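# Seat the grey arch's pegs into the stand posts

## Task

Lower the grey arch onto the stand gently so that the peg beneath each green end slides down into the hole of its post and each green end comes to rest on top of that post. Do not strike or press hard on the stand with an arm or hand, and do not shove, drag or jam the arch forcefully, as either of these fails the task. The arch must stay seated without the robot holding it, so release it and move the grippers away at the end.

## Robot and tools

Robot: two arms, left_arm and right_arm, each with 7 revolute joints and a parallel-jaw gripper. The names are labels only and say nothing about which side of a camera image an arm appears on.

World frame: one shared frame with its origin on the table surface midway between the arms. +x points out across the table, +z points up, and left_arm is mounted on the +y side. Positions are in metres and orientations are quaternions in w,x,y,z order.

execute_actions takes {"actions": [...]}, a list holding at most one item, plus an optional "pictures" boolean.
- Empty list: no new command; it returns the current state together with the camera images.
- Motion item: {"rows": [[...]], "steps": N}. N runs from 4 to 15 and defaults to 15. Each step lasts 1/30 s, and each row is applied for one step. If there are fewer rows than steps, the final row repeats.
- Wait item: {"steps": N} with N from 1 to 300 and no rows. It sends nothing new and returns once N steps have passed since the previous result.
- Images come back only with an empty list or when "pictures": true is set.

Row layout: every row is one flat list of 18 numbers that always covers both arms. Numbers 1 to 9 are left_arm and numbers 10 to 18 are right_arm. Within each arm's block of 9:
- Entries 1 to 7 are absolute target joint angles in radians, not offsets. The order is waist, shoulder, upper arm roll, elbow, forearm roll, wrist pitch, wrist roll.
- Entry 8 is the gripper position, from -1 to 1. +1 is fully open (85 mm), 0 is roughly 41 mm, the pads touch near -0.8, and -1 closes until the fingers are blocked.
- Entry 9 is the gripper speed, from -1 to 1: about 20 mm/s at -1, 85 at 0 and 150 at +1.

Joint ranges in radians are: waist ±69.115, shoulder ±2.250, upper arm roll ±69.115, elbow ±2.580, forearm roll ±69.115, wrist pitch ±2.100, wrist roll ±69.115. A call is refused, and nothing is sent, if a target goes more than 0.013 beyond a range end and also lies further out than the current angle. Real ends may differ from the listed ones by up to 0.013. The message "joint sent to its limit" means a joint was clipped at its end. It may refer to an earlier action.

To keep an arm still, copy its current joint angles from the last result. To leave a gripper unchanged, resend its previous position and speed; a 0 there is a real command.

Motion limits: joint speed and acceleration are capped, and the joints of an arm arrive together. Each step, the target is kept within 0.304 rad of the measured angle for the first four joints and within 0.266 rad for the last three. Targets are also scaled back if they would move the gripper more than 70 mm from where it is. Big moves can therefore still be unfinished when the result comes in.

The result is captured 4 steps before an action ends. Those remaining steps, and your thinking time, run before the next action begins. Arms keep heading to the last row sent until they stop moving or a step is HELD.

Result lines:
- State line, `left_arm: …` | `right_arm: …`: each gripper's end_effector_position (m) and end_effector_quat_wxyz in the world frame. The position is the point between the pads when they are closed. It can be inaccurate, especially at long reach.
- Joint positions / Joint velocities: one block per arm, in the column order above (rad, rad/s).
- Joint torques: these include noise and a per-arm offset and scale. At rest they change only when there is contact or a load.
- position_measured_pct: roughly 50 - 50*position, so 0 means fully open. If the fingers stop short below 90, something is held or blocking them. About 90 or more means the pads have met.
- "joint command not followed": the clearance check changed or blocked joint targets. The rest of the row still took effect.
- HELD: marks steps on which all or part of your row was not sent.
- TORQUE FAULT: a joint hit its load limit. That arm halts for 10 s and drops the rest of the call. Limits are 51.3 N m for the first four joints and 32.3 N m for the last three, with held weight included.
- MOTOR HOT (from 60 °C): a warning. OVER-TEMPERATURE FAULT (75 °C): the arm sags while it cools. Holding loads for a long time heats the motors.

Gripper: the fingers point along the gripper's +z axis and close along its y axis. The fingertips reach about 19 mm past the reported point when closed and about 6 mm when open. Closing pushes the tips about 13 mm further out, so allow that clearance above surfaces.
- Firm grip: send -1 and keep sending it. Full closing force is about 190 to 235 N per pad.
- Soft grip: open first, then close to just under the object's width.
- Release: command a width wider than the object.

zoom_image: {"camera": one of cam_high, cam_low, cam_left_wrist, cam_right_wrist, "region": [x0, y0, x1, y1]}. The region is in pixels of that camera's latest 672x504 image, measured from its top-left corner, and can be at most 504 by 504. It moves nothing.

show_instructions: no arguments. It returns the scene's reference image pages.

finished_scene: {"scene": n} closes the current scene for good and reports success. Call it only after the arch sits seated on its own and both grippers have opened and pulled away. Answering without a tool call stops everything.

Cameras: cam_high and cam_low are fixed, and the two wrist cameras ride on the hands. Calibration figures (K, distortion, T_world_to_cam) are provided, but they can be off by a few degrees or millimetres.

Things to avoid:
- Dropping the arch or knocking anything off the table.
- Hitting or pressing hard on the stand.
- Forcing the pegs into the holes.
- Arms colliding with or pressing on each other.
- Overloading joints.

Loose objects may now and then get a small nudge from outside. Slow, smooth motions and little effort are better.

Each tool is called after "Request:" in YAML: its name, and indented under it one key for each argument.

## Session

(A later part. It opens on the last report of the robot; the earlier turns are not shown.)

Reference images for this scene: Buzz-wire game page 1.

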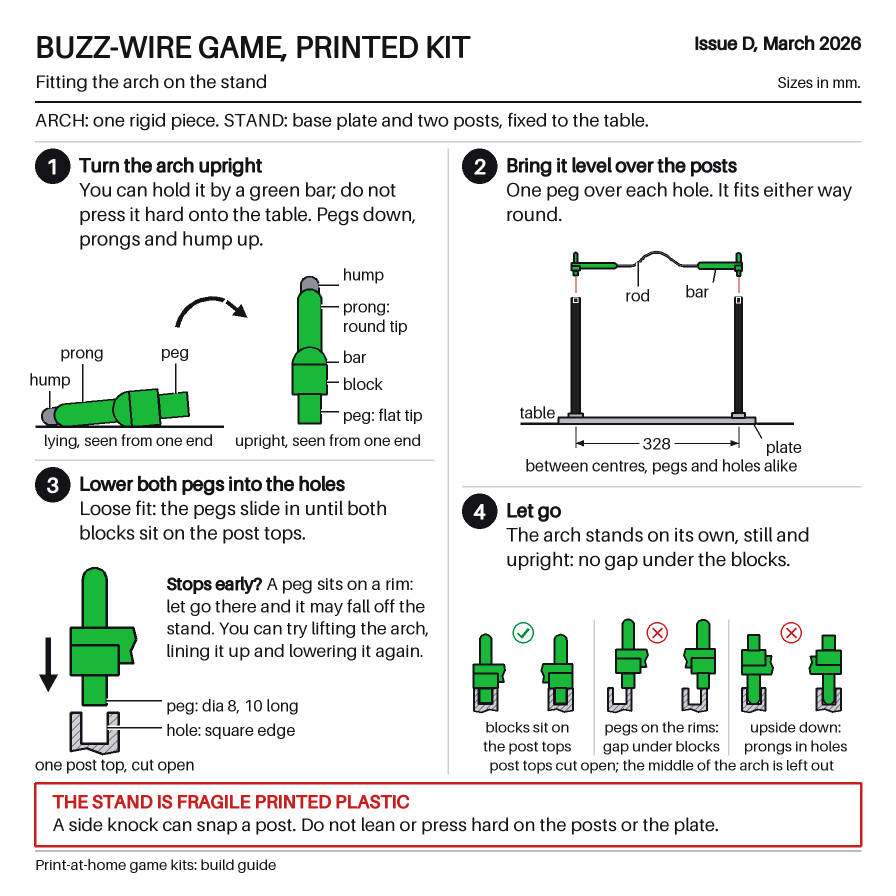

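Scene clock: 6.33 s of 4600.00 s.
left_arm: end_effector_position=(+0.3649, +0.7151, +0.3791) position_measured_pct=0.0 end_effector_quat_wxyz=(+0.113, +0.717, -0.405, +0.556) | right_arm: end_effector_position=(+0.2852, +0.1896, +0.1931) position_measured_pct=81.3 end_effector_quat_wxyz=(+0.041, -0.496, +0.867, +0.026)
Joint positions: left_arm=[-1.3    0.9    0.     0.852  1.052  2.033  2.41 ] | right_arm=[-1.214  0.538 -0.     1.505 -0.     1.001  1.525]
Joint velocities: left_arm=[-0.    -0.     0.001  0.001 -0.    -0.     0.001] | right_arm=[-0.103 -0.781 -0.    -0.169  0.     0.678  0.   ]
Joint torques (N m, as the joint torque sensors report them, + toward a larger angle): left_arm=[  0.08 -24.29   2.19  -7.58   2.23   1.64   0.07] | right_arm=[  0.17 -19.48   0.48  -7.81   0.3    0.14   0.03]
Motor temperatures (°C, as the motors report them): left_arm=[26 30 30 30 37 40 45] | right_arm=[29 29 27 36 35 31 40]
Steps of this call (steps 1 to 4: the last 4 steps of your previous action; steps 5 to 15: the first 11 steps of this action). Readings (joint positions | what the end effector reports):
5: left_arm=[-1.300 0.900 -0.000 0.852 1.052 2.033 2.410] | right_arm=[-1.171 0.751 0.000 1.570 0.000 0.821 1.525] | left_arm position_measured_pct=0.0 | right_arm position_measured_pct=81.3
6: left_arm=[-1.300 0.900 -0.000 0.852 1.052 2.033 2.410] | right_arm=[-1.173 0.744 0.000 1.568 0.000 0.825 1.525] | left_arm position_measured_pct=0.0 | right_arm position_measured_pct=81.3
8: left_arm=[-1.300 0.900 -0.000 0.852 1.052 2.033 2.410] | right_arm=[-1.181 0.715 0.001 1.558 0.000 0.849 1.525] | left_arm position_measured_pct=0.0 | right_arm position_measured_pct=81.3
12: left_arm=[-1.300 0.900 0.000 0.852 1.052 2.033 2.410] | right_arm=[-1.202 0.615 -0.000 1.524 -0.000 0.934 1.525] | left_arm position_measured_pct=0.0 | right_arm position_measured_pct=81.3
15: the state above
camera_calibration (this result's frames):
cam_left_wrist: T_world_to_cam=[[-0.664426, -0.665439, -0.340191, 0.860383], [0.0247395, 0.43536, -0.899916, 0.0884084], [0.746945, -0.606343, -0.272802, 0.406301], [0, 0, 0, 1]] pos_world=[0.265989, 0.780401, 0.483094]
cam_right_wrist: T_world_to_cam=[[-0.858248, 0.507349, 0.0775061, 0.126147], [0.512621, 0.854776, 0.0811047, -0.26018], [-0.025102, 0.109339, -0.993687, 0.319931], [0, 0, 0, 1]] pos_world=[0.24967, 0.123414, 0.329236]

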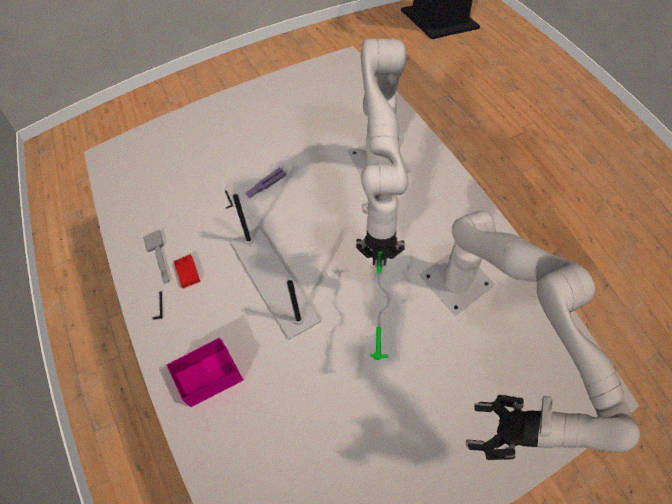

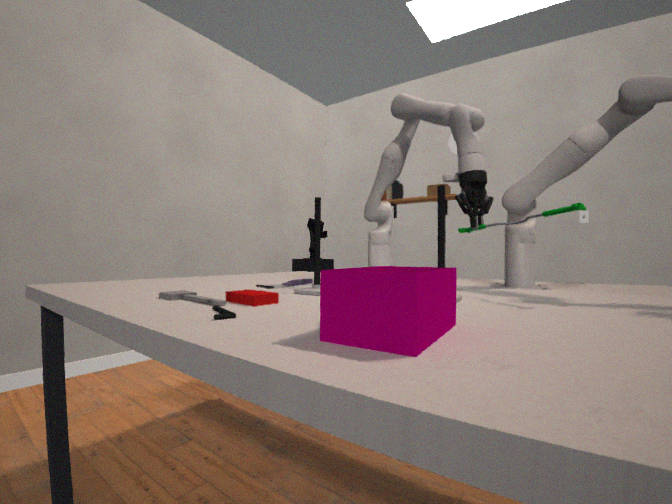

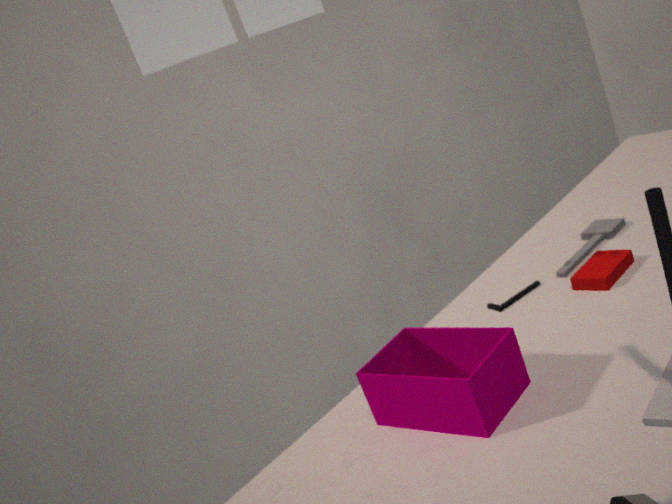

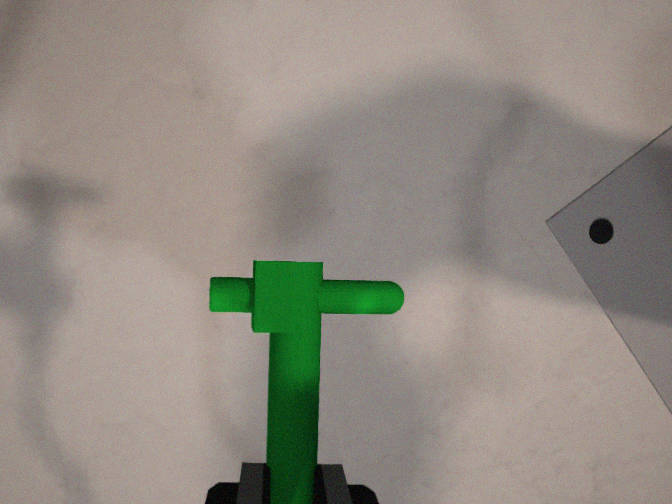

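Request:
execute_actions:
  actions:
    - {"steps":14}

Request:
execute_actions:
  actions:
    - {"rows":[[-1.3,0.9,0,0.852,1.052,2.033,2.41,1,0,-1.2628,0.21,0,1.45,2.102,1.5275,1.525,-0.7,-0.5]]}

Request:
execute_actions:
  actions:
    - {"steps":8}

Request:
execute_actions:
  actions:
    - {"rows":[[-1.3,0.9,0,0.852,1.052,2.033,2.41,1,0,-1.2628,0.21,0,1.45,2.102,1.5275,3.386,-0.7,-0.5]]}

Request:
execute_actions:
  actions:
    - {"steps":28}

Request:
execute_actions:
  actions:
    - {"rows":[[-0.62,1.19,0,0.852,1.052,2.033,2.41,1,0,-1.2628,0.4,0,1.9832,2.102,1.5275,3.386,-0.7,-0.5]]}

Request:
execute_actions:
  actions:
    - {"rows":[[-0.62,1.19,0,0.852,1.052,2.033,2.41,1,0,-1.2628,0.86,0,1.9832,2.102,1.5275,3.386,-0.7,-0.5]]}

Request:
execute_actions:
  actions:
    - {"steps":22}

Request:
execute_actions:
  actions:
    - {"rows":[[-0.62,1.19,0,0.852,1.052,2.033,2.41,1,0,-1.2628,0.8753,0,1.9832,2.102,1.5275,3.39,-0.7,-0.5]]}
  pictures: true

Request:
zoom_image:
  camera: "cam_left_wrist"
  region: [400,130,560,290]

Scene clock: 6.80 s of 4600.00 s.
left_arm: end_effector_position=(+0.3649, +0.7151, +0.3791) position_measured_pct=0.0 end_effector_quat_wxyz=(+0.113, +0.717, -0.405, +0.556) | right_arm: end_effector_position=(+0.2185, +0.0925, +0.3488) position_measured_pct=81.3 end_effector_quat_wxyz=(+0.001, -0.511, +0.859, +0.000)
Joint positions: left_arm=[-1.3    0.9   -0.     0.852  1.052  2.033  2.41 ] | right_arm=[-1.248  0.229 -0.     1.452 -0.     1.459  1.525]
Joint velocities: left_arm=[ 0.     0.002  0.     0.    -0.     0.     0.001] | right_arm=[-0.03  -0.324 -0.    -0.054 -0.     0.858 -0.001]
Joint torques (N m, as the joint torque sensors report them, + toward a larger angle): left_arm=[  0.08 -24.02   2.14  -7.5    2.17   1.72  -0.12] | right_arm=[-0.01 -9.41  0.1  -8.06  0.11 -0.49 -0.03]
Motor temperatures (°C, as the motors report them): left_arm=[26 30 30 30 37 40 45] | right_arm=[29 29 27 36 35 31 40]
Kept back: nothing.
Steps of this call (steps 1 to 4: the last 4 steps of your previous action; steps 5 to 14: the robot went on to your last target). Readings (joint positions | what the end effector reports):
1: left_arm=[-1.300 0.900 -0.000 0.852 1.052 2.033 2.410] | right_arm=[-1.218 0.512 -0.000 1.500 -0.000 1.024 1.525] | left_arm position_measured_pct=0.0 | right_arm position_measured_pct=81.3
2: left_arm=[-1.300 0.900 0.000 0.852 1.052 2.033 2.410] | right_arm=[-1.221 0.486 -0.000 1.495 -0.000 1.047 1.525] | left_arm position_measured_pct=0.0 | right_arm position_measured_pct=81.3
4: left_arm=[-1.300 0.900 -0.000 0.852 1.052 2.033 2.410] | right_arm=[-1.226 0.433 -0.000 1.486 -0.000 1.095 1.525] | left_arm position_measured_pct=0.0 | right_arm position_measured_pct=81.3
8: left_arm=[-1.300 0.900 -0.000 0.852 1.052 2.033 2.410] | right_arm=[-1.237 0.332 -0.000 1.468 -0.000 1.224 1.525] | left_arm position_measured_pct=0.0 | right_arm position_measured_pct=81.3
14: the state above

Scene clock: 7.17 s of 4600.00 s.
left_arm: end_effector_position=(+0.3649, +0.7151, +0.3791) position_measured_pct=0.0 end_effector_quat_wxyz=(+0.113, +0.717, -0.405, +0.556) | right_arm: end_effector_position=(+0.2990, +0.0344, +0.3744) position_measured_pct=81.3 end_effector_quat_wxyz=(+0.075, -0.519, +0.838, -0.151)
Joint positions: left_arm=[-1.3    0.9   -0.     0.852  1.052  2.033  2.41 ] | right_arm=[-1.261  0.211 -0.     1.45   0.337  1.523  1.525]
Joint velocities: left_arm=[-0.    -0.001 -0.     0.    -0.001 -0.    -0.002] | right_arm=[-0.011 -0.006  0.    -0.001  1.218  0.03  -0.   ]
Joint torques (N m, as the joint torque sensors report them, + toward a larger angle): left_arm=[  0.06 -24.25   2.28  -7.47   2.07   1.77  -0.07] | right_arm=[ -0.14 -13.51   0.03  -8.98   1.24   0.01   0.22]
Motor temperatures (°C, as the motors report them): left_arm=[26 30 30 30 37 40 45] | right_arm=[29 29 27 36 35 31 40]
Steps of this call (steps 1 to 11: the first 11 steps of this action). Readings (joint positions | what the end effector reports):
1: left_arm=[-1.300 0.900 -0.000 0.852 1.052 2.033 2.410] | right_arm=[-1.249 0.220 -0.000 1.451 0.001 1.483 1.525] | left_arm position_measured_pct=0.0 | right_arm position_measured_pct=81.3
2: left_arm=[-1.300 0.900 0.000 0.852 1.052 2.033 2.410] | right_arm=[-1.251 0.217 -0.000 1.450 0.008 1.497 1.525] | left_arm position_measured_pct=0.0 | right_arm position_measured_pct=81.3
4: left_arm=[-1.300 0.900 0.000 0.852 1.052 2.033 2.410] | right_arm=[-1.255 0.215 -0.001 1.450 0.055 1.507 1.525] | left_arm position_measured_pct=0.0 | right_arm position_measured_pct=81.3
8: left_arm=[-1.300 0.900 -0.000 0.852 1.052 2.033 2.410] | right_arm=[-1.259 0.212 -0.000 1.450 0.215 1.519 1.525] | left_arm position_measured_pct=0.0 | right_arm position_measured_pct=81.3
11: the state above

Scene clock: 7.43 s of 4600.00 s.
left_arm: end_effector_position=(+0.3649, +0.7151, +0.3791) position_measured_pct=0.0 end_effector_quat_wxyz=(+0.113, +0.717, -0.405, +0.556) | right_arm: end_effector_position=(+0.3800, +0.0002, +0.4229) position_measured_pct=81.3 end_effector_quat_wxyz=(+0.162, -0.508, +0.798, -0.282)
Joint positions: left_arm=[-1.3    0.9   -0.     0.852  1.052  2.033  2.41 ] | right_arm=[-1.262  0.21   0.     1.45   0.662  1.527  1.525]
Joint velocities: left_arm=[-0.     0.    -0.001  0.001 -0.001  0.     0.001] | right_arm=[-0.003 -0.001  0.    -0.001  1.218  0.004 -0.001]
Joint torques (N m, as the joint torque sensors report them, + toward a larger angle): left_arm=[  0.21 -24.13   2.3   -7.37   2.03   1.66   0.01] | right_arm=[ -0.4  -13.55   0.45  -8.87   2.22   0.14   0.01]
Motor temperatures (°C, as the motors report them): left_arm=[26 30 30 30 37 40 45] | right_arm=[29 29 27 36 35 31 40]
Kept back: nothing.
Steps of this call (steps 1 to 4: the last 4 steps of your previous action; steps 5 to 8: the robot went on to your last target). Readings (joint positions | what the end effector reports):
1: left_arm=[-1.300 0.900 -0.000 0.852 1.052 2.033 2.410] | right_arm=[-1.261 0.211 0.000 1.450 0.378 1.524 1.525] | left_arm position_measured_pct=0.0 | right_arm position_measured_pct=81.3
2: left_arm=[-1.300 0.900 -0.000 0.852 1.052 2.033 2.410] | right_arm=[-1.261 0.211 0.000 1.450 0.418 1.525 1.525] | left_arm position_measured_pct=0.0 | right_arm position_measured_pct=81.3
4: left_arm=[-1.300 0.900 -0.000 0.852 1.052 2.033 2.410] | right_arm=[-1.262 0.211 0.000 1.450 0.500 1.526 1.525] | left_arm position_measured_pct=0.0 | right_arm position_measured_pct=81.3
8: the state above

Scene clock: 7.80 s of 4600.00 s.
left_arm: end_effector_position=(+0.3649, +0.7151, +0.3791) position_measured_pct=0.0 end_effector_quat_wxyz=(+0.113, +0.717, -0.405, +0.556) | right_arm: end_effector_position=(+0.4595, -0.0272, +0.5229) position_measured_pct=81.3 end_effector_quat_wxyz=(-0.196, +0.581, -0.630, +0.477)
Joint positions: left_arm=[-1.3    0.9   -0.     0.852  1.052  2.033  2.41 ] | right_arm=[-1.263  0.21   0.     1.45   1.086  1.527  1.847]
Joint velocities: left_arm=[ 0.     0.001  0.001  0.    -0.    -0.    -0.001] | right_arm=[ 0.001 -0.001  0.001  0.     1.216  0.001  1.215]
Joint torques (N m, as the joint torque sensors report them, + toward a larger angle): left_arm=[  0.03 -24.33   2.31  -7.49   2.18   1.91  -0.06] | right_arm=[ -0.57 -13.7    0.33  -8.77   2.8    0.14   0.06]
Motor temperatures (°C, as the motors report them): left_arm=[26 30 30 30 37 40 45] | right_arm=[29 29 27 36 35 31 40]
Steps of this call (steps 1 to 11: the first 11 steps of this action). Readings (joint positions | what the end effector reports):
1: left_arm=[-1.300 0.900 0.000 0.852 1.052 2.033 2.410] | right_arm=[-1.262 0.210 0.000 1.450 0.703 1.527 1.525] | left_arm position_measured_pct=0.0 | right_arm position_measured_pct=81.3
2: left_arm=[-1.300 0.900 -0.000 0.852 1.052 2.033 2.410] | right_arm=[-1.262 0.210 0.000 1.450 0.743 1.527 1.530] | left_arm position_measured_pct=0.0 | right_arm position_measured_pct=81.3
4: left_arm=[-1.300 0.900 0.000 0.852 1.052 2.033 2.410] | right_arm=[-1.262 0.210 0.000 1.450 0.810 1.527 1.569] | left_arm position_measured_pct=0.0 | right_arm position_measured_pct=81.3
8: left_arm=[-1.300 0.900 -0.000 0.852 1.052 2.033 2.410] | right_arm=[-1.263 0.210 -0.000 1.450 0.964 1.527 1.726] | left_arm position_measured_pct=0.0 | right_arm position_measured_pct=81.3
11: the state above

Scene clock: 8.73 s of 4600.00 s.
left_arm: end_effector_position=(+0.3649, +0.7151, +0.3791) position_measured_pct=0.0 end_effector_quat_wxyz=(+0.113, +0.717, -0.405, +0.556) | right_arm: end_effector_position=(+0.4680, -0.0024, +0.8163) position_measured_pct=81.3 end_effector_quat_wxyz=(+0.131, +0.504, -0.095, +0.848)
Joint positions: left_arm=[-1.3    0.9    0.     0.852  1.052  2.033  2.41 ] | right_arm=[-1.263  0.21  -0.     1.45   2.071  1.528  2.986]
Joint velocities: left_arm=[ 0.    -0.001  0.001 -0.001  0.002  0.    -0.   ] | right_arm=[ 0.001  0.002  0.001  0.002  0.225 -0.001  1.218]
Joint torques (N m, as the joint torque sensors report them, + toward a larger angle): left_arm=[  0.05 -23.95   2.11  -7.51   2.17   1.75   0.1 ] | right_arm=[  0.09 -13.29   0.59  -8.77   2.92   0.35  -0.06]
Motor temperatures (°C, as the motors report them): left_arm=[26 30 30 30 37 40 45] | right_arm=[29 29 27 36 35 31 40]
Kept back: nothing.
Steps of this call (steps 1 to 4: the last 4 steps of your previous action; steps 5 to 28: the robot went on to your last target). Readings (joint positions | what the end effector reports):
1: left_arm=[-1.300 0.900 -0.000 0.852 1.052 2.033 2.410] | right_arm=[-1.263 0.210 0.000 1.450 1.126 1.527 1.888] | left_arm position_measured_pct=0.0 | right_arm position_measured_pct=81.3
2: left_arm=[-1.300 0.900 -0.000 0.852 1.052 2.033 2.410] | right_arm=[-1.263 0.210 0.000 1.450 1.167 1.527 1.929] | left_arm position_measured_pct=0.0 | right_arm position_measured_pct=81.3
4: left_arm=[-1.300 0.900 0.000 0.852 1.052 2.033 2.410] | right_arm=[-1.263 0.210 0.000 1.450 1.248 1.527 2.010] | left_arm position_measured_pct=0.0 | right_arm position_measured_pct=81.3
8: left_arm=[-1.300 0.900 0.000 0.852 1.052 2.033 2.410] | right_arm=[-1.263 0.210 0.000 1.450 1.411 1.527 2.173] | left_arm position_measured_pct=0.0 | right_arm position_measured_pct=81.3
28: the state above

Scene clock: 9.10 s of 4600.00 s.
left_arm: end_effector_position=(+0.4501, +0.6489, +0.3048) position_measured_pct=0.0 end_effector_quat_wxyz=(+0.229, +0.672, -0.431, +0.557) | right_arm: end_effector_position=(+0.4910, +0.0553, +0.7099) position_measured_pct=81.3 end_effector_quat_wxyz=(+0.303, +0.517, +0.095, +0.795)
Joint positions: left_arm=[-1.096  1.053 -0.001  0.851  1.052  2.033  2.41 ] | right_arm=[-1.263  0.307 -0.     1.641  2.094  1.527  3.239]
Joint velocities: left_arm=[ 0.745  0.386 -0.     0.002 -0.001 -0.002 -0.   ] | right_arm=[-0.001  0.285 -0.     0.804  0.025 -0.003  0.458]
Joint torques (N m, as the joint torque sensors report them, + toward a larger angle): left_arm=[  0.49 -27.34   2.62  -7.29   2.05   2.01  -0.05] | right_arm=[  0.37 -16.17   0.91  -8.84   2.86   1.62   0.17]
Motor temperatures (°C, as the motors report them): left_arm=[26 30 30 30 37 40 45] | right_arm=[29 29 27 36 35 31 40]
Steps of this call (steps 1 to 11: the first 11 steps of this action). Readings (joint positions | what the end effector reports):
1: left_arm=[-1.299 0.901 -0.000 0.852 1.052 2.033 2.410] | right_arm=[-1.263 0.210 -0.000 1.450 2.078 1.528 3.026] | left_arm position_measured_pct=0.0 | right_arm position_measured_pct=81.3
2: left_arm=[-1.292 0.907 -0.001 0.851 1.052 2.034 2.410] | right_arm=[-1.263 0.212 0.000 1.452 2.083 1.528 3.065] | left_arm position_measured_pct=0.0 | right_arm position_measured_pct=81.3
4: left_arm=[-1.263 0.934 -0.002 0.850 1.053 2.034 2.410] | right_arm=[-1.263 0.225 0.001 1.473 2.088 1.529 3.116] | left_arm position_measured_pct=0.0 | right_arm position_measured_pct=81.3
8: left_arm=[-1.169 1.010 -0.001 0.851 1.052 2.033 2.410] | right_arm=[-1.263 0.276 0.000 1.564 2.091 1.527 3.188] | left_arm position_measured_pct=0.0 | right_arm position_measured_pct=81.3
11: the state above

Scene clock: 9.60 s of 4600.00 s.
left_arm: end_effector_position=(+0.5607, +0.4649, +0.2483) position_measured_pct=0.0 end_effector_quat_wxyz=(+0.378, +0.579, -0.517, +0.505) | right_arm: end_effector_position=(+0.5168, +0.1129, +0.4832) position_measured_pct=81.3 end_effector_quat_wxyz=(+0.441, +0.494, +0.339, +0.668)
Joint positions: left_arm=[-0.707  1.17  -0.     0.852  1.052  2.033  2.41 ] | right_arm=[-1.263  0.563 -0.     1.903  2.1    1.527  3.353]
Joint velocities: left_arm=[ 0.768  0.179  0.007  0.001  0.002 -0.     0.   ] | right_arm=[-0.     0.717 -0.001  0.213  0.006  0.     0.091]
Joint torques (N m, as the joint torque sensors report them, + toward a larger angle): left_arm=[ -0.14 -26.21   2.38  -6.44   1.86   2.44  -0.16] | right_arm=[ -0.15 -17.74   1.48  -6.74   1.82   2.63   0.04]
Motor temperatures (°C, as the motors report them): left_arm=[26 30 30 30 37 40 45] | right_arm=[29 29 27 36 35 31 40]
Steps of this call (steps 1 to 4: the last 4 steps of your previous action; steps 5 to 15: the first 11 steps of this action). Readings (joint positions | what the end effector reports):
5: left_arm=[-0.969 1.106 -0.001 0.852 1.052 2.033 2.410] | right_arm=[-1.263 0.349 -0.000 1.783 2.098 1.527 3.304] | left_arm position_measured_pct=0.0 | right_arm position_measured_pct=81.3
6: left_arm=[-0.943 1.113 -0.001 0.852 1.052 2.033 2.410] | right_arm=[-1.263 0.361 0.000 1.807 2.098 1.528 3.314] | left_arm position_measured_pct=0.0 | right_arm position_measured_pct=81.3
8: left_arm=[-0.891 1.127 -0.001 0.852 1.052 2.033 2.410] | right_arm=[-1.263 0.401 0.001 1.839 2.099 1.528 3.325] | left_arm position_measured_pct=0.0 | right_arm position_measured_pct=81.3
12: left_arm=[-0.786 1.152 -0.001 0.852 1.052 2.033 2.410] | right_arm=[-1.263 0.492 -0.000 1.879 2.100 1.527 3.342] | left_arm position_measured_pct=0.0 | right_arm position_measured_pct=81.3
15: the state above

Scene clock: 10.33 s of 4600.00 s.
left_arm: end_effector_position=(+0.5746, +0.4181, +0.2387) position_measured_pct=0.0 end_effector_quat_wxyz=(-0.407, -0.557, +0.535, -0.487) | right_arm: end_effector_position=(+0.5224, +0.1254, +0.2928) position_measured_pct=81.3 end_effector_quat_wxyz=(+0.499, +0.455, +0.489, +0.552)
Joint positions: left_arm=[-0.62   1.19   0.     0.852  1.052  2.033  2.41 ] | right_arm=[-1.263  0.859 -0.     1.983  2.102  1.527  3.386]
Joint velocities: left_arm=[ 0.    -0.001  0.    -0.001 -0.001 -0.     0.001] | right_arm=[ 0.     0.007  0.    -0.001  0.    -0.     0.001]
Joint torques (N m, as the joint torque sensors report them, + toward a larger angle): left_arm=[ -0.02 -26.28   2.67  -6.37   1.94   2.29  -0.11] | right_arm=[ -0.44 -20.24   2.13  -3.88   1.15   3.09   0.16]
Motor temperatures (°C, as the motors report them): left_arm=[26 30 30 30 37 40 45] | right_arm=[29 29 27 36 35 31 40]
Kept back: nothing.
Steps of this call (steps 1 to 4: the last 4 steps of your previous action; steps 5 to 22: the robot went on to your last target). Readings (joint positions | what the end effector reports):
1: left_arm=[-0.683 1.176 0.000 0.852 1.052 2.033 2.410] | right_arm=[-1.263 0.587 -0.000 1.910 2.100 1.527 3.355] | left_arm position_measured_pct=0.0 | right_arm position_measured_pct=81.3
2: left_arm=[-0.661 1.181 0.001 0.852 1.052 2.032 2.410] | right_arm=[-1.263 0.611 -0.000 1.916 2.101 1.527 3.358] | left_arm position_measured_pct=0.0 | right_arm position_measured_pct=81.3
4: left_arm=[-0.633 1.187 0.002 0.852 1.052 2.032 2.410] | right_arm=[-1.263 0.660 -0.000 1.929 2.101 1.527 3.364] | left_arm position_measured_pct=0.0 | right_arm position_measured_pct=81.3
8: left_arm=[-0.623 1.189 0.001 0.852 1.052 2.033 2.410] | right_arm=[-1.263 0.758 -0.000 1.955 2.102 1.527 3.375] | left_arm position_measured_pct=0.0 | right_arm position_measured_pct=81.3
22: the state above

Scene clock: 10.70 s of 4600.00 s.
left_arm: end_effector_position=(+0.5746, +0.4181, +0.2387) position_measured_pct=0.0 end_effector_quat_wxyz=(-0.407, -0.557, +0.535, -0.487) | right_arm: end_effector_position=(+0.5224, +0.1254, +0.2839) position_measured_pct=81.3 end_effector_quat_wxyz=(+0.502, +0.452, +0.496, +0.546)
Joint positions: left_arm=[-0.62   1.19   0.     0.852  1.052  2.033  2.41 ] | right_arm=[-1.263  0.875  0.     1.983  2.102  1.527  3.39 ]
Joint velocities: left_arm=[ 0.     0.001 -0.    -0.001 -0.     0.    -0.001] | right_arm=[ 0.001  0.002 -0.    -0.    -0.    -0.001 -0.001]
Joint torques (N m, as the joint torque sensors report them, + toward a larger angle): left_arm=[ -0.14 -26.37   2.52  -6.48   1.88   2.37  -0.02] | right_arm=[  0.   -20.2    2.1   -4.08   0.94   3.2    0.04]
Motor temperatures (°C, as the motors report them): left_arm=[26 30 30 30 37 40 45] | right_arm=[29 29 27 36 35 31 40]
Steps of this call (steps 1 to 11: the first 11 steps of this action). Readings (joint positions | what the end effector reports):
1: left_arm=[-0.620 1.190 0.000 0.852 1.052 2.033 2.410] | right_arm=[-1.263 0.861 0.000 1.983 2.102 1.528 3.386] | left_arm position_measured_pct=0.0 | right_arm position_measured_pct=81.3
2: left_arm=[-0.620 1.190 0.000 0.852 1.052 2.033 2.410] | right_arm=[-1.263 0.867 0.000 1.983 2.102 1.529 3.387] | left_arm position_measured_pct=0.0 | right_arm position_measured_pct=81.3
4: left_arm=[-0.620 1.190 0.000 0.852 1.052 2.033 2.410] | right_arm=[-1.263 0.874 -0.000 1.983 2.102 1.527 3.390] | left_arm position_measured_pct=0.0 | right_arm position_measured_pct=81.3
8: left_arm=[-0.620 1.190 0.000 0.852 1.052 2.033 2.410] | right_arm=[-1.263 0.875 -0.000 1.983 2.102 1.527 3.390] | left_arm position_measured_pct=0.0 | right_arm position_measured_pct=81.3
11: the state above
camera_calibration (this result's frames):
cam_left_wrist: T_world_to_cam=[[-0.982842, -0.145504, -0.113358, 0.665693], [0.0942366, 0.132193, -0.986734, 0.193685], [0.158559, -0.980486, -0.116213, 0.488378], [0, 0, 0, 1]] pos_world=[0.558582, 0.550105, 0.323333]
cam_right_wrist: T_world_to_cam=[[-0.170397, -0.0217282, 0.985136, -0.195342], [0.103853, -0.994585, -0.00397338, 0.1353], [0.979887, 0.101632, 0.171731, -0.431822], [0, 0, 0, 1]] pos_world=[0.3758, 0.174209, 0.267133]

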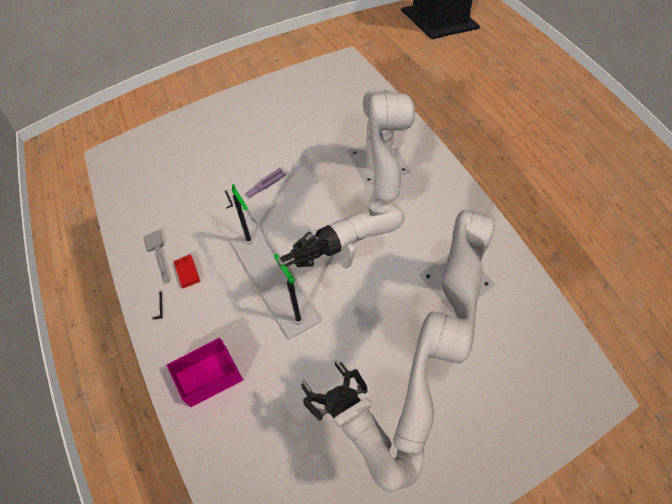

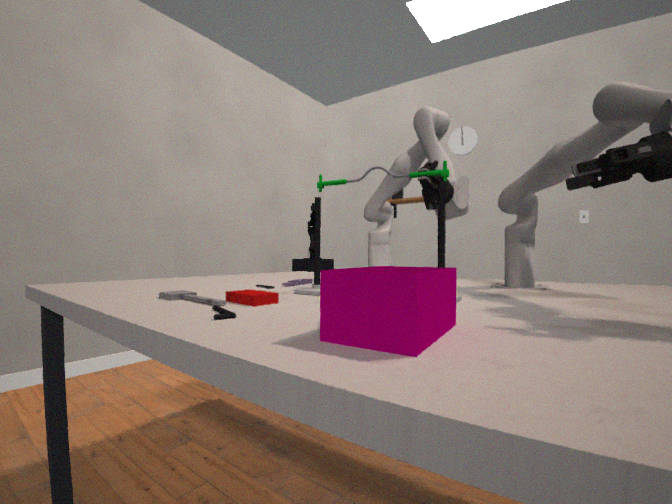

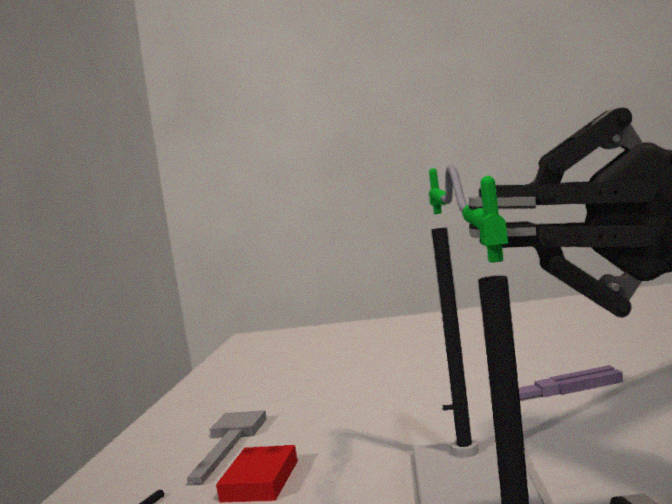

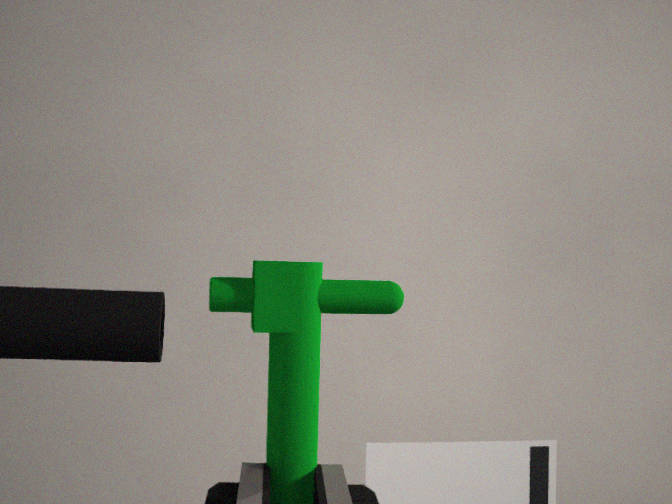

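Region (400, 130, 560, 290) of cam_left_wrist's 672x504 image, scaled by 3.150.

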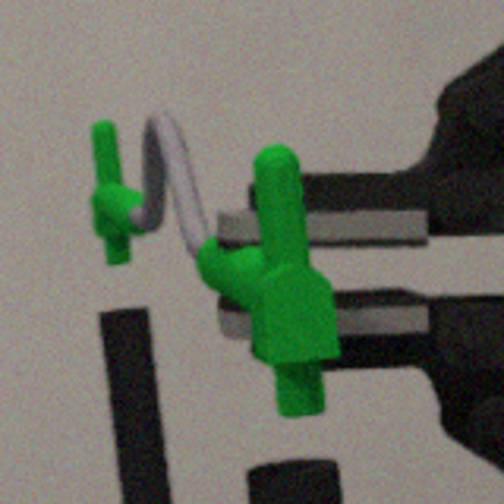

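Request:
execute_actions:
  actions:
    - {"rows":[[-0.62,1.19,0,0.852,1.052,2.033,2.41,1,0,-1.2515,0.8834,0,2.0022,2.1126,1.5386,3.3548,-0.7,-0.5]],"steps":15}

Request:
execute_actions:
  actions:
    - {"steps":10}
  pictures: true

Request:
zoom_image:
  camera: "cam_left_wrist"
  region: [400,130,560,290]

Scene clock: 11.57 s of 4600.00 s.
left_arm: end_effector_position=(+0.5746, +0.4181, +0.2387) position_measured_pct=0.0 end_effector_quat_wxyz=(-0.407, -0.557, +0.535, -0.487) | right_arm: end_effector_position=(+0.5239, +0.1175, +0.2787) position_measured_pct=81.3 end_effector_quat_wxyz=(+0.499, +0.455, +0.493, +0.548)
Joint positions: left_arm=[-0.62   1.19   0.     0.852  1.052  2.033  2.41 ] | right_arm=[-1.252  0.883 -0.     2.002  2.113  1.539  3.355]
Joint velocities: left_arm=[-0.     0.001 -0.001 -0.    -0.001 -0.    -0.   ] | right_arm=[ 0.002  0.001  0.     0.     0.     0.002 -0.001]
Joint torques (N m, as the joint torque sensors report them, + toward a larger angle): left_arm=[  0.15 -26.09   2.58  -6.32   1.92   2.3   -0.06] | right_arm=[ -0.17 -20.01   2.29  -3.66   0.75   3.23   0.05]
Motor temperatures (°C, as the motors report them): left_arm=[26 30 30 30 37 40 45] | right_arm=[29 29 27 36 35 31 40]
Steps of this call (steps 1 to 4: the last 4 steps of your previous action; steps 5 to 15: the robot went on to your last target; steps 16 to 26: the first 11 steps of this action). Readings (joint positions | what the end effector reports):
16: left_arm=[-0.620 1.190 0.000 0.852 1.052 2.033 2.410] | right_arm=[-1.262 0.876 -0.000 1.984 2.103 1.528 3.389] | left_arm position_measured_pct=0.0 | right_arm position_measured_pct=81.3
17: left_arm=[-0.620 1.190 0.000 0.852 1.052 2.033 2.410] | right_arm=[-1.258 0.878 -0.001 1.989 2.106 1.531 3.380] | left_arm position_measured_pct=0.0 | right_arm position_measured_pct=81.3
19: left_arm=[-0.620 1.190 0.000 0.852 1.052 2.033 2.410] | right_arm=[-1.252 0.883 0.000 2.000 2.111 1.537 3.359] | left_arm position_measured_pct=0.0 | right_arm position_measured_pct=81.3
23: left_arm=[-0.620 1.190 0.000 0.852 1.052 2.033 2.410] | right_arm=[-1.252 0.883 0.000 2.002 2.113 1.539 3.355] | left_arm position_measured_pct=0.0 | right_arm position_measured_pct=81.3
26: the state above

Scene clock: 11.90 s of 4600.00 s.
left_arm: end_effector_position=(+0.5746, +0.4181, +0.2387) position_measured_pct=0.0 end_effector_quat_wxyz=(-0.407, -0.557, +0.535, -0.487) | right_arm: end_effector_position=(+0.5239, +0.1174, +0.2787) position_measured_pct=81.3 end_effector_quat_wxyz=(+0.499, +0.455, +0.493, +0.548)
Joint positions: left_arm=[-0.62   1.19   0.     0.852  1.052  2.033  2.41 ] | right_arm=[-1.252  0.883  0.     2.002  2.113  1.539  3.355]
Joint velocities: left_arm=[ 0.     0.    -0.     0.     0.002  0.     0.001] | right_arm=[-0.     0.     0.     0.     0.     0.002  0.001]
Joint torques (N m, as the joint torque sensors report them, + toward a larger angle): left_arm=[  0.   -26.1    2.51  -6.41   1.97   2.33  -0.14] | right_arm=[ -0.3  -20.04   2.38  -3.71   0.99   3.18   0.06]
Motor temperatures (°C, as the motors report them): left_arm=[26 30 30 30 37 40 45] | right_arm=[29 29 27 36 35 31 40]
Kept back: nothing.
Steps of this call (steps 1 to 4: the last 4 steps of your previous action; steps 5 to 10: the robot went on to your last target). Readings (joint positions | what the end effector reports):
1: left_arm=[-0.620 1.190 0.000 0.852 1.052 2.033 2.410] | right_arm=[-1.252 0.883 -0.000 2.002 2.113 1.539 3.355] | left_arm position_measured_pct=0.0 | right_arm position_measured_pct=81.3
2: left_arm=[-0.620 1.190 0.000 0.852 1.052 2.033 2.410] | right_arm=[-1.252 0.883 0.000 2.002 2.113 1.539 3.355] | left_arm position_measured_pct=0.0 | right_arm position_measured_pct=81.3
4: left_arm=[-0.620 1.190 0.000 0.852 1.052 2.033 2.410] | right_arm=[-1.252 0.883 0.000 2.002 2.113 1.539 3.355] | left_arm position_measured_pct=0.0 | right_arm position_measured_pct=81.3
8: left_arm=[-0.620 1.190 0.000 0.852 1.052 2.033 2.410] | right_arm=[-1.252 0.883 0.000 2.002 2.113 1.539 3.355] | left_arm position_measured_pct=0.0 | right_arm position_measured_pct=81.3
10: the state above
camera_calibration (this result's frames):
cam_left_wrist: T_world_to_cam=[[-0.982842, -0.145503, -0.113358, 0.665693], [0.0942365, 0.132193, -0.986734, 0.193685], [0.158558, -0.980487, -0.116213, 0.488378], [0, 0, 0, 1]] pos_world=[0.558583, 0.550105, 0.323333]
cam_right_wrist: T_world_to_cam=[[-0.168976, -0.0317362, 0.985109, -0.189726], [0.103735, -0.994503, -0.014245, 0.130054], [0.980146, 0.0997834, 0.17134, -0.431404], [0, 0, 0, 1]] pos_world=[0.377289, 0.166365, 0.26267]

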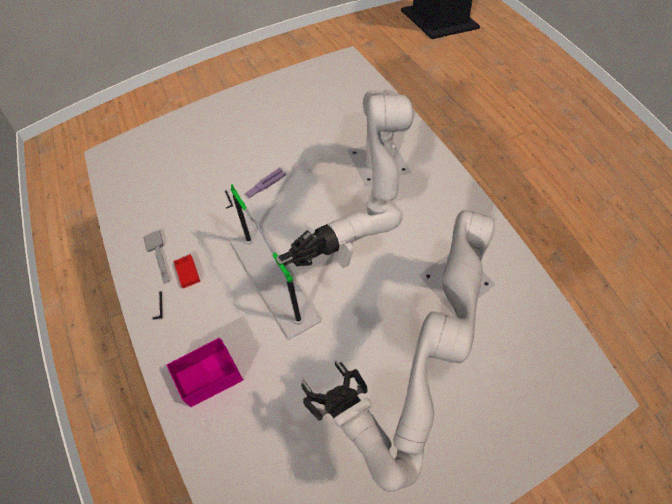

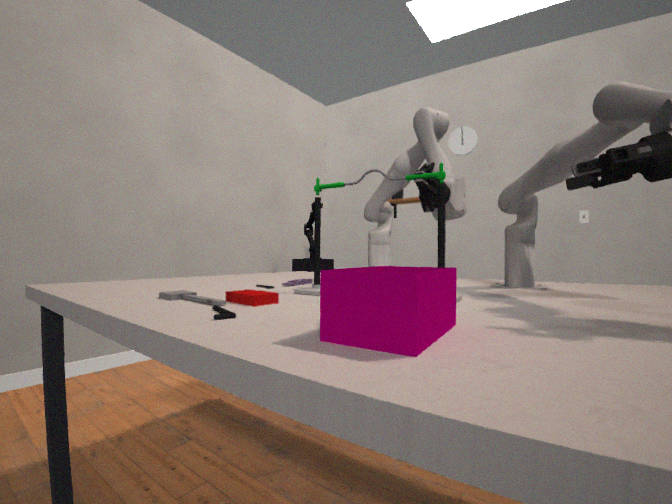

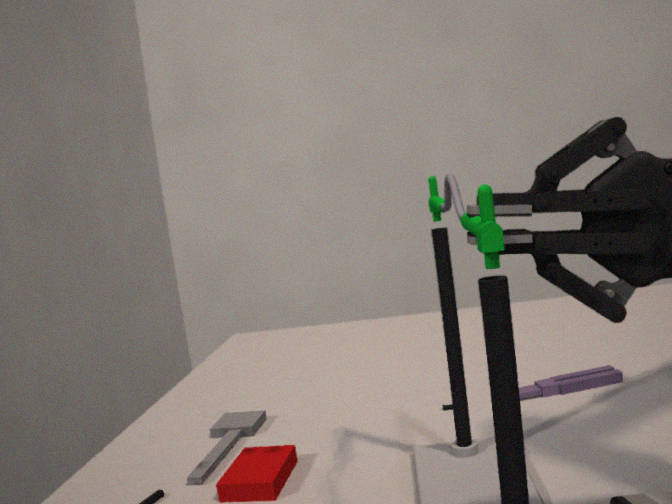

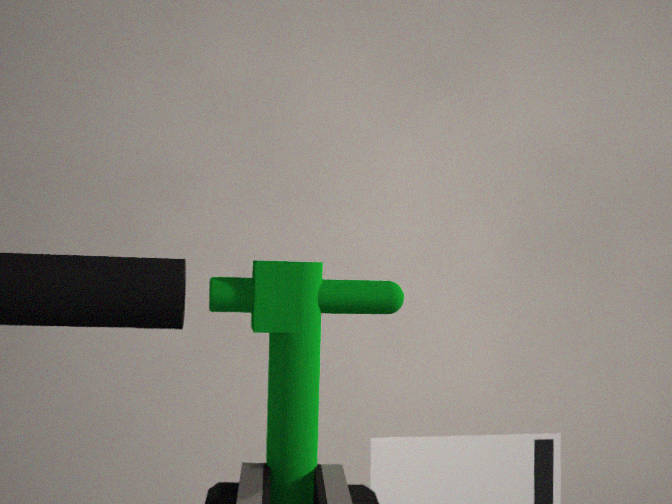

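Region (400, 130, 560, 290) of cam_left_wrist's 672x504 image, scaled by 3.150.

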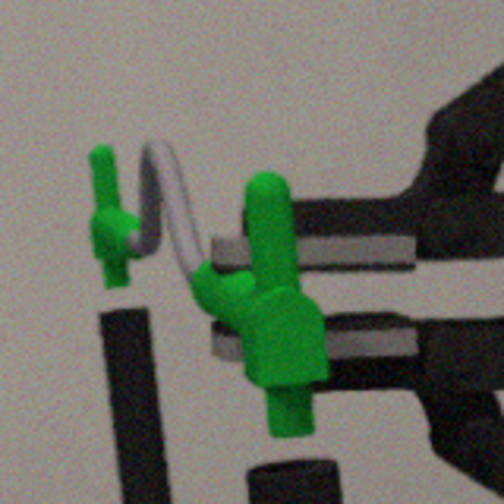

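Request:
execute_actions:
  actions:
    - {"rows":[[-0.62,1.19,0,0.852,1.052,2.033,2.41,1,0,-1.2528,0.8918,0,1.9975,2.1077,1.5416,3.3473,-0.7,-0.5]],"steps":15}

Request:
execute_actions:
  actions: []

Request:
zoom_image:
  camera: "cam_left_wrist"
  region: [410,190,530,300]

Scene clock: 12.40 s of 4600.00 s.
left_arm: end_effector_position=(+0.5746, +0.4181, +0.2387) position_measured_pct=0.0 end_effector_quat_wxyz=(-0.407, -0.557, +0.535, -0.487) | right_arm: end_effector_position=(+0.5241, +0.1174, +0.2757) position_measured_pct=81.3 end_effector_quat_wxyz=(+0.499, +0.457, +0.491, +0.548)
Joint positions: left_arm=[-0.62   1.19   0.     0.852  1.052  2.033  2.41 ] | right_arm=[-1.253  0.892 -0.     1.998  2.108  1.542  3.347]
Joint velocities: left_arm=[ 0.    -0.001 -0.001  0.001 -0.001 -0.     0.001] | right_arm=[-0.     0.001 -0.    -0.     0.001  0.001  0.   ]
Joint torques (N m, as the joint torque sensors report them, + toward a larger angle): left_arm=[ -0.08 -26.13   2.64  -6.36   1.86   2.37  -0.06] | right_arm=[ -0.15 -20.16   2.1   -3.43   0.9    3.21   0.14]
Motor temperatures (°C, as the motors report them): left_arm=[26 30 30 30 37 40 45] | right_arm=[29 29 27 36 35 31 40]
Steps of this call (steps 1 to 4: the robot went on to your last target; steps 5 to 15: the first 11 steps of this action). Readings (joint positions | what the end effector reports):
5: left_arm=[-0.620 1.190 0.000 0.852 1.052 2.033 2.410] | right_arm=[-1.252 0.885 0.000 2.002 2.112 1.539 3.354] | left_arm position_measured_pct=0.0 | right_arm position_measured_pct=81.3
6: left_arm=[-0.620 1.190 0.000 0.852 1.052 2.033 2.410] | right_arm=[-1.252 0.889 0.000 1.999 2.110 1.541 3.351] | left_arm position_measured_pct=0.0 | right_arm position_measured_pct=81.3
8: left_arm=[-0.620 1.190 0.000 0.852 1.052 2.033 2.410] | right_arm=[-1.253 0.891 -0.000 1.998 2.108 1.541 3.348] | left_arm position_measured_pct=0.0 | right_arm position_measured_pct=81.3
12: left_arm=[-0.620 1.190 0.000 0.852 1.052 2.033 2.410] | right_arm=[-1.253 0.891 0.000 1.998 2.108 1.542 3.347] | left_arm position_measured_pct=0.0 | right_arm position_measured_pct=81.3
15: the state above

Scene clock: 12.53 s of 4600.00 s.
left_arm: end_effector_position=(+0.5746, +0.4181, +0.2387) position_measured_pct=0.0 end_effector_quat_wxyz=(-0.407, -0.557, +0.535, -0.487) | right_arm: end_effector_position=(+0.5241, +0.1174, +0.2757) position_measured_pct=81.3 end_effector_quat_wxyz=(+0.499, +0.457, +0.491, +0.548)
Joint positions: left_arm=[-0.62   1.19   0.     0.852  1.052  2.033  2.41 ] | right_arm=[-1.253  0.892 -0.     1.997  2.108  1.542  3.347]
Joint velocities: left_arm=[ 0.    -0.001 -0.001  0.001  0.     0.     0.001] | right_arm=[-0.     0.     0.     0.     0.    -0.001  0.   ]
Joint torques (N m, as the joint torque sensors report them, + toward a larger angle): left_arm=[ -0.12 -26.22   2.52  -6.47   1.86   2.28  -0.05] | right_arm=[  0.06 -19.84   2.32  -3.7    0.93   3.03   0.  ]
Motor temperatures (°C, as the motors report them): left_arm=[26 30 30 30 37 40 45] | right_arm=[29 29 27 36 35 31 40]
Kept back: nothing.
Steps of this call (steps 1 to 4: the last 4 steps of your previous action). Readings (joint positions | what the end effector reports):
1: left_arm=[-0.620 1.190 0.000 0.852 1.052 2.033 2.410] | right_arm=[-1.253 0.892 -0.000 1.998 2.108 1.542 3.347] | left_arm position_measured_pct=0.0 | right_arm position_measured_pct=81.3
2: left_arm=[-0.620 1.190 0.000 0.852 1.052 2.033 2.410] | right_arm=[-1.253 0.892 -0.000 1.998 2.108 1.542 3.347] | left_arm position_measured_pct=0.0 | right_arm position_measured_pct=81.3
4: the state above
camera_calibration (this result's frames):
cam_left_wrist: T_world_to_cam=[[-0.982842, -0.145503, -0.113358, 0.665693], [0.0942365, 0.132193, -0.986734, 0.193685], [0.158558, -0.980487, -0.116213, 0.488378], [0, 0, 0, 1]] pos_world=[0.558583, 0.550105, 0.323333]
cam_right_wrist: T_world_to_cam=[[-0.168676, -0.0360669, 0.985011, -0.186348], [0.10039, -0.994762, -0.0192328, 0.133219], [0.980546, 0.0956412, 0.171414, -0.430757], [0, 0, 0, 1]] pos_world=[0.377571, 0.166998, 0.259955]

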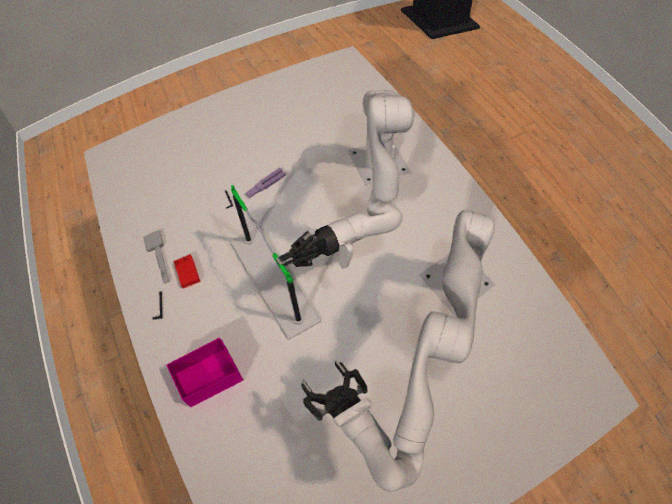

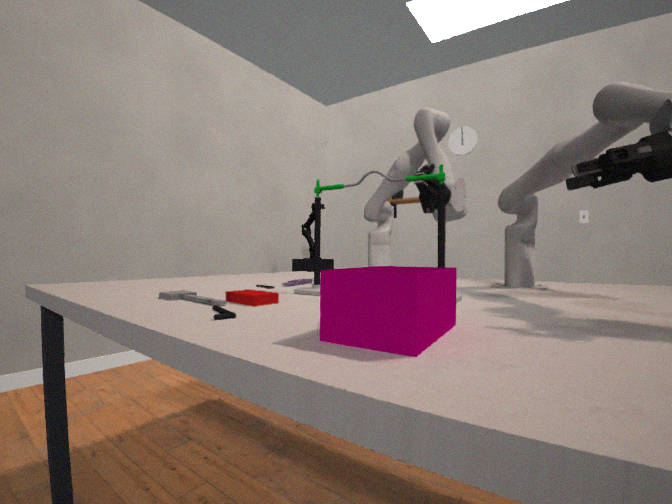

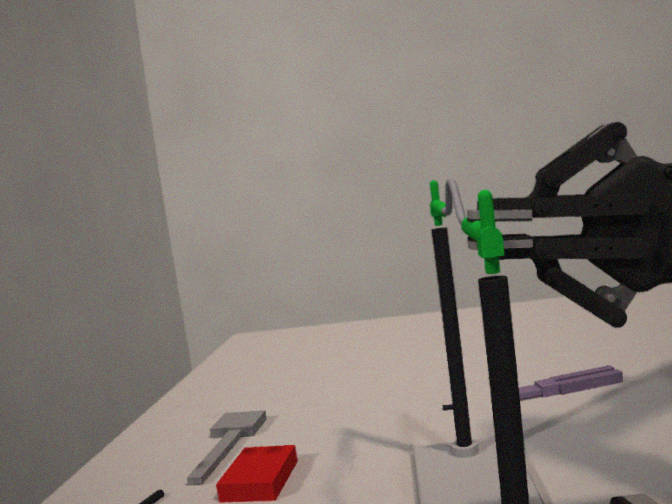

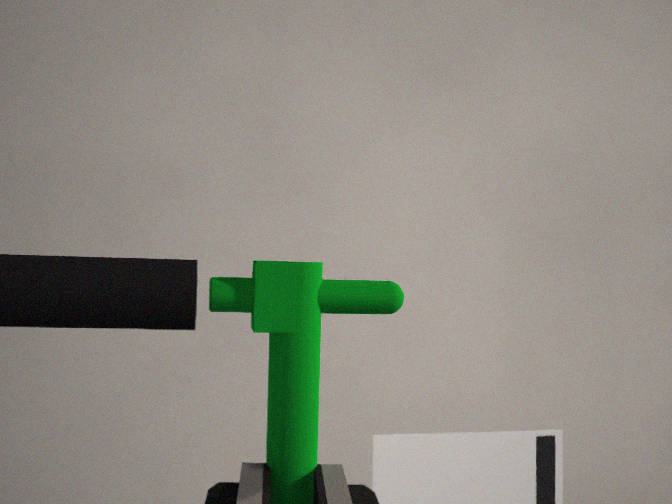

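Region (410, 190, 530, 300) of cam_left_wrist's 672x504 image, scaled by 4.200; it fills the top 462 rows of this view, and the rest is white.

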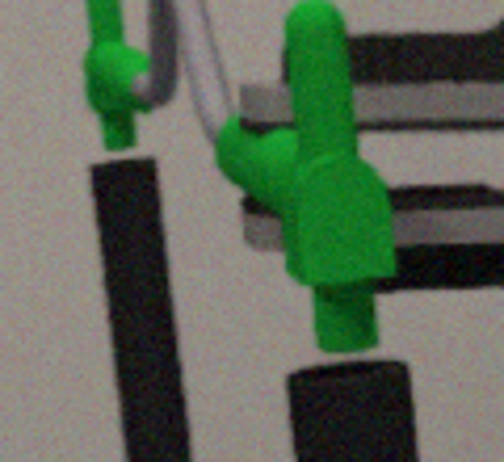

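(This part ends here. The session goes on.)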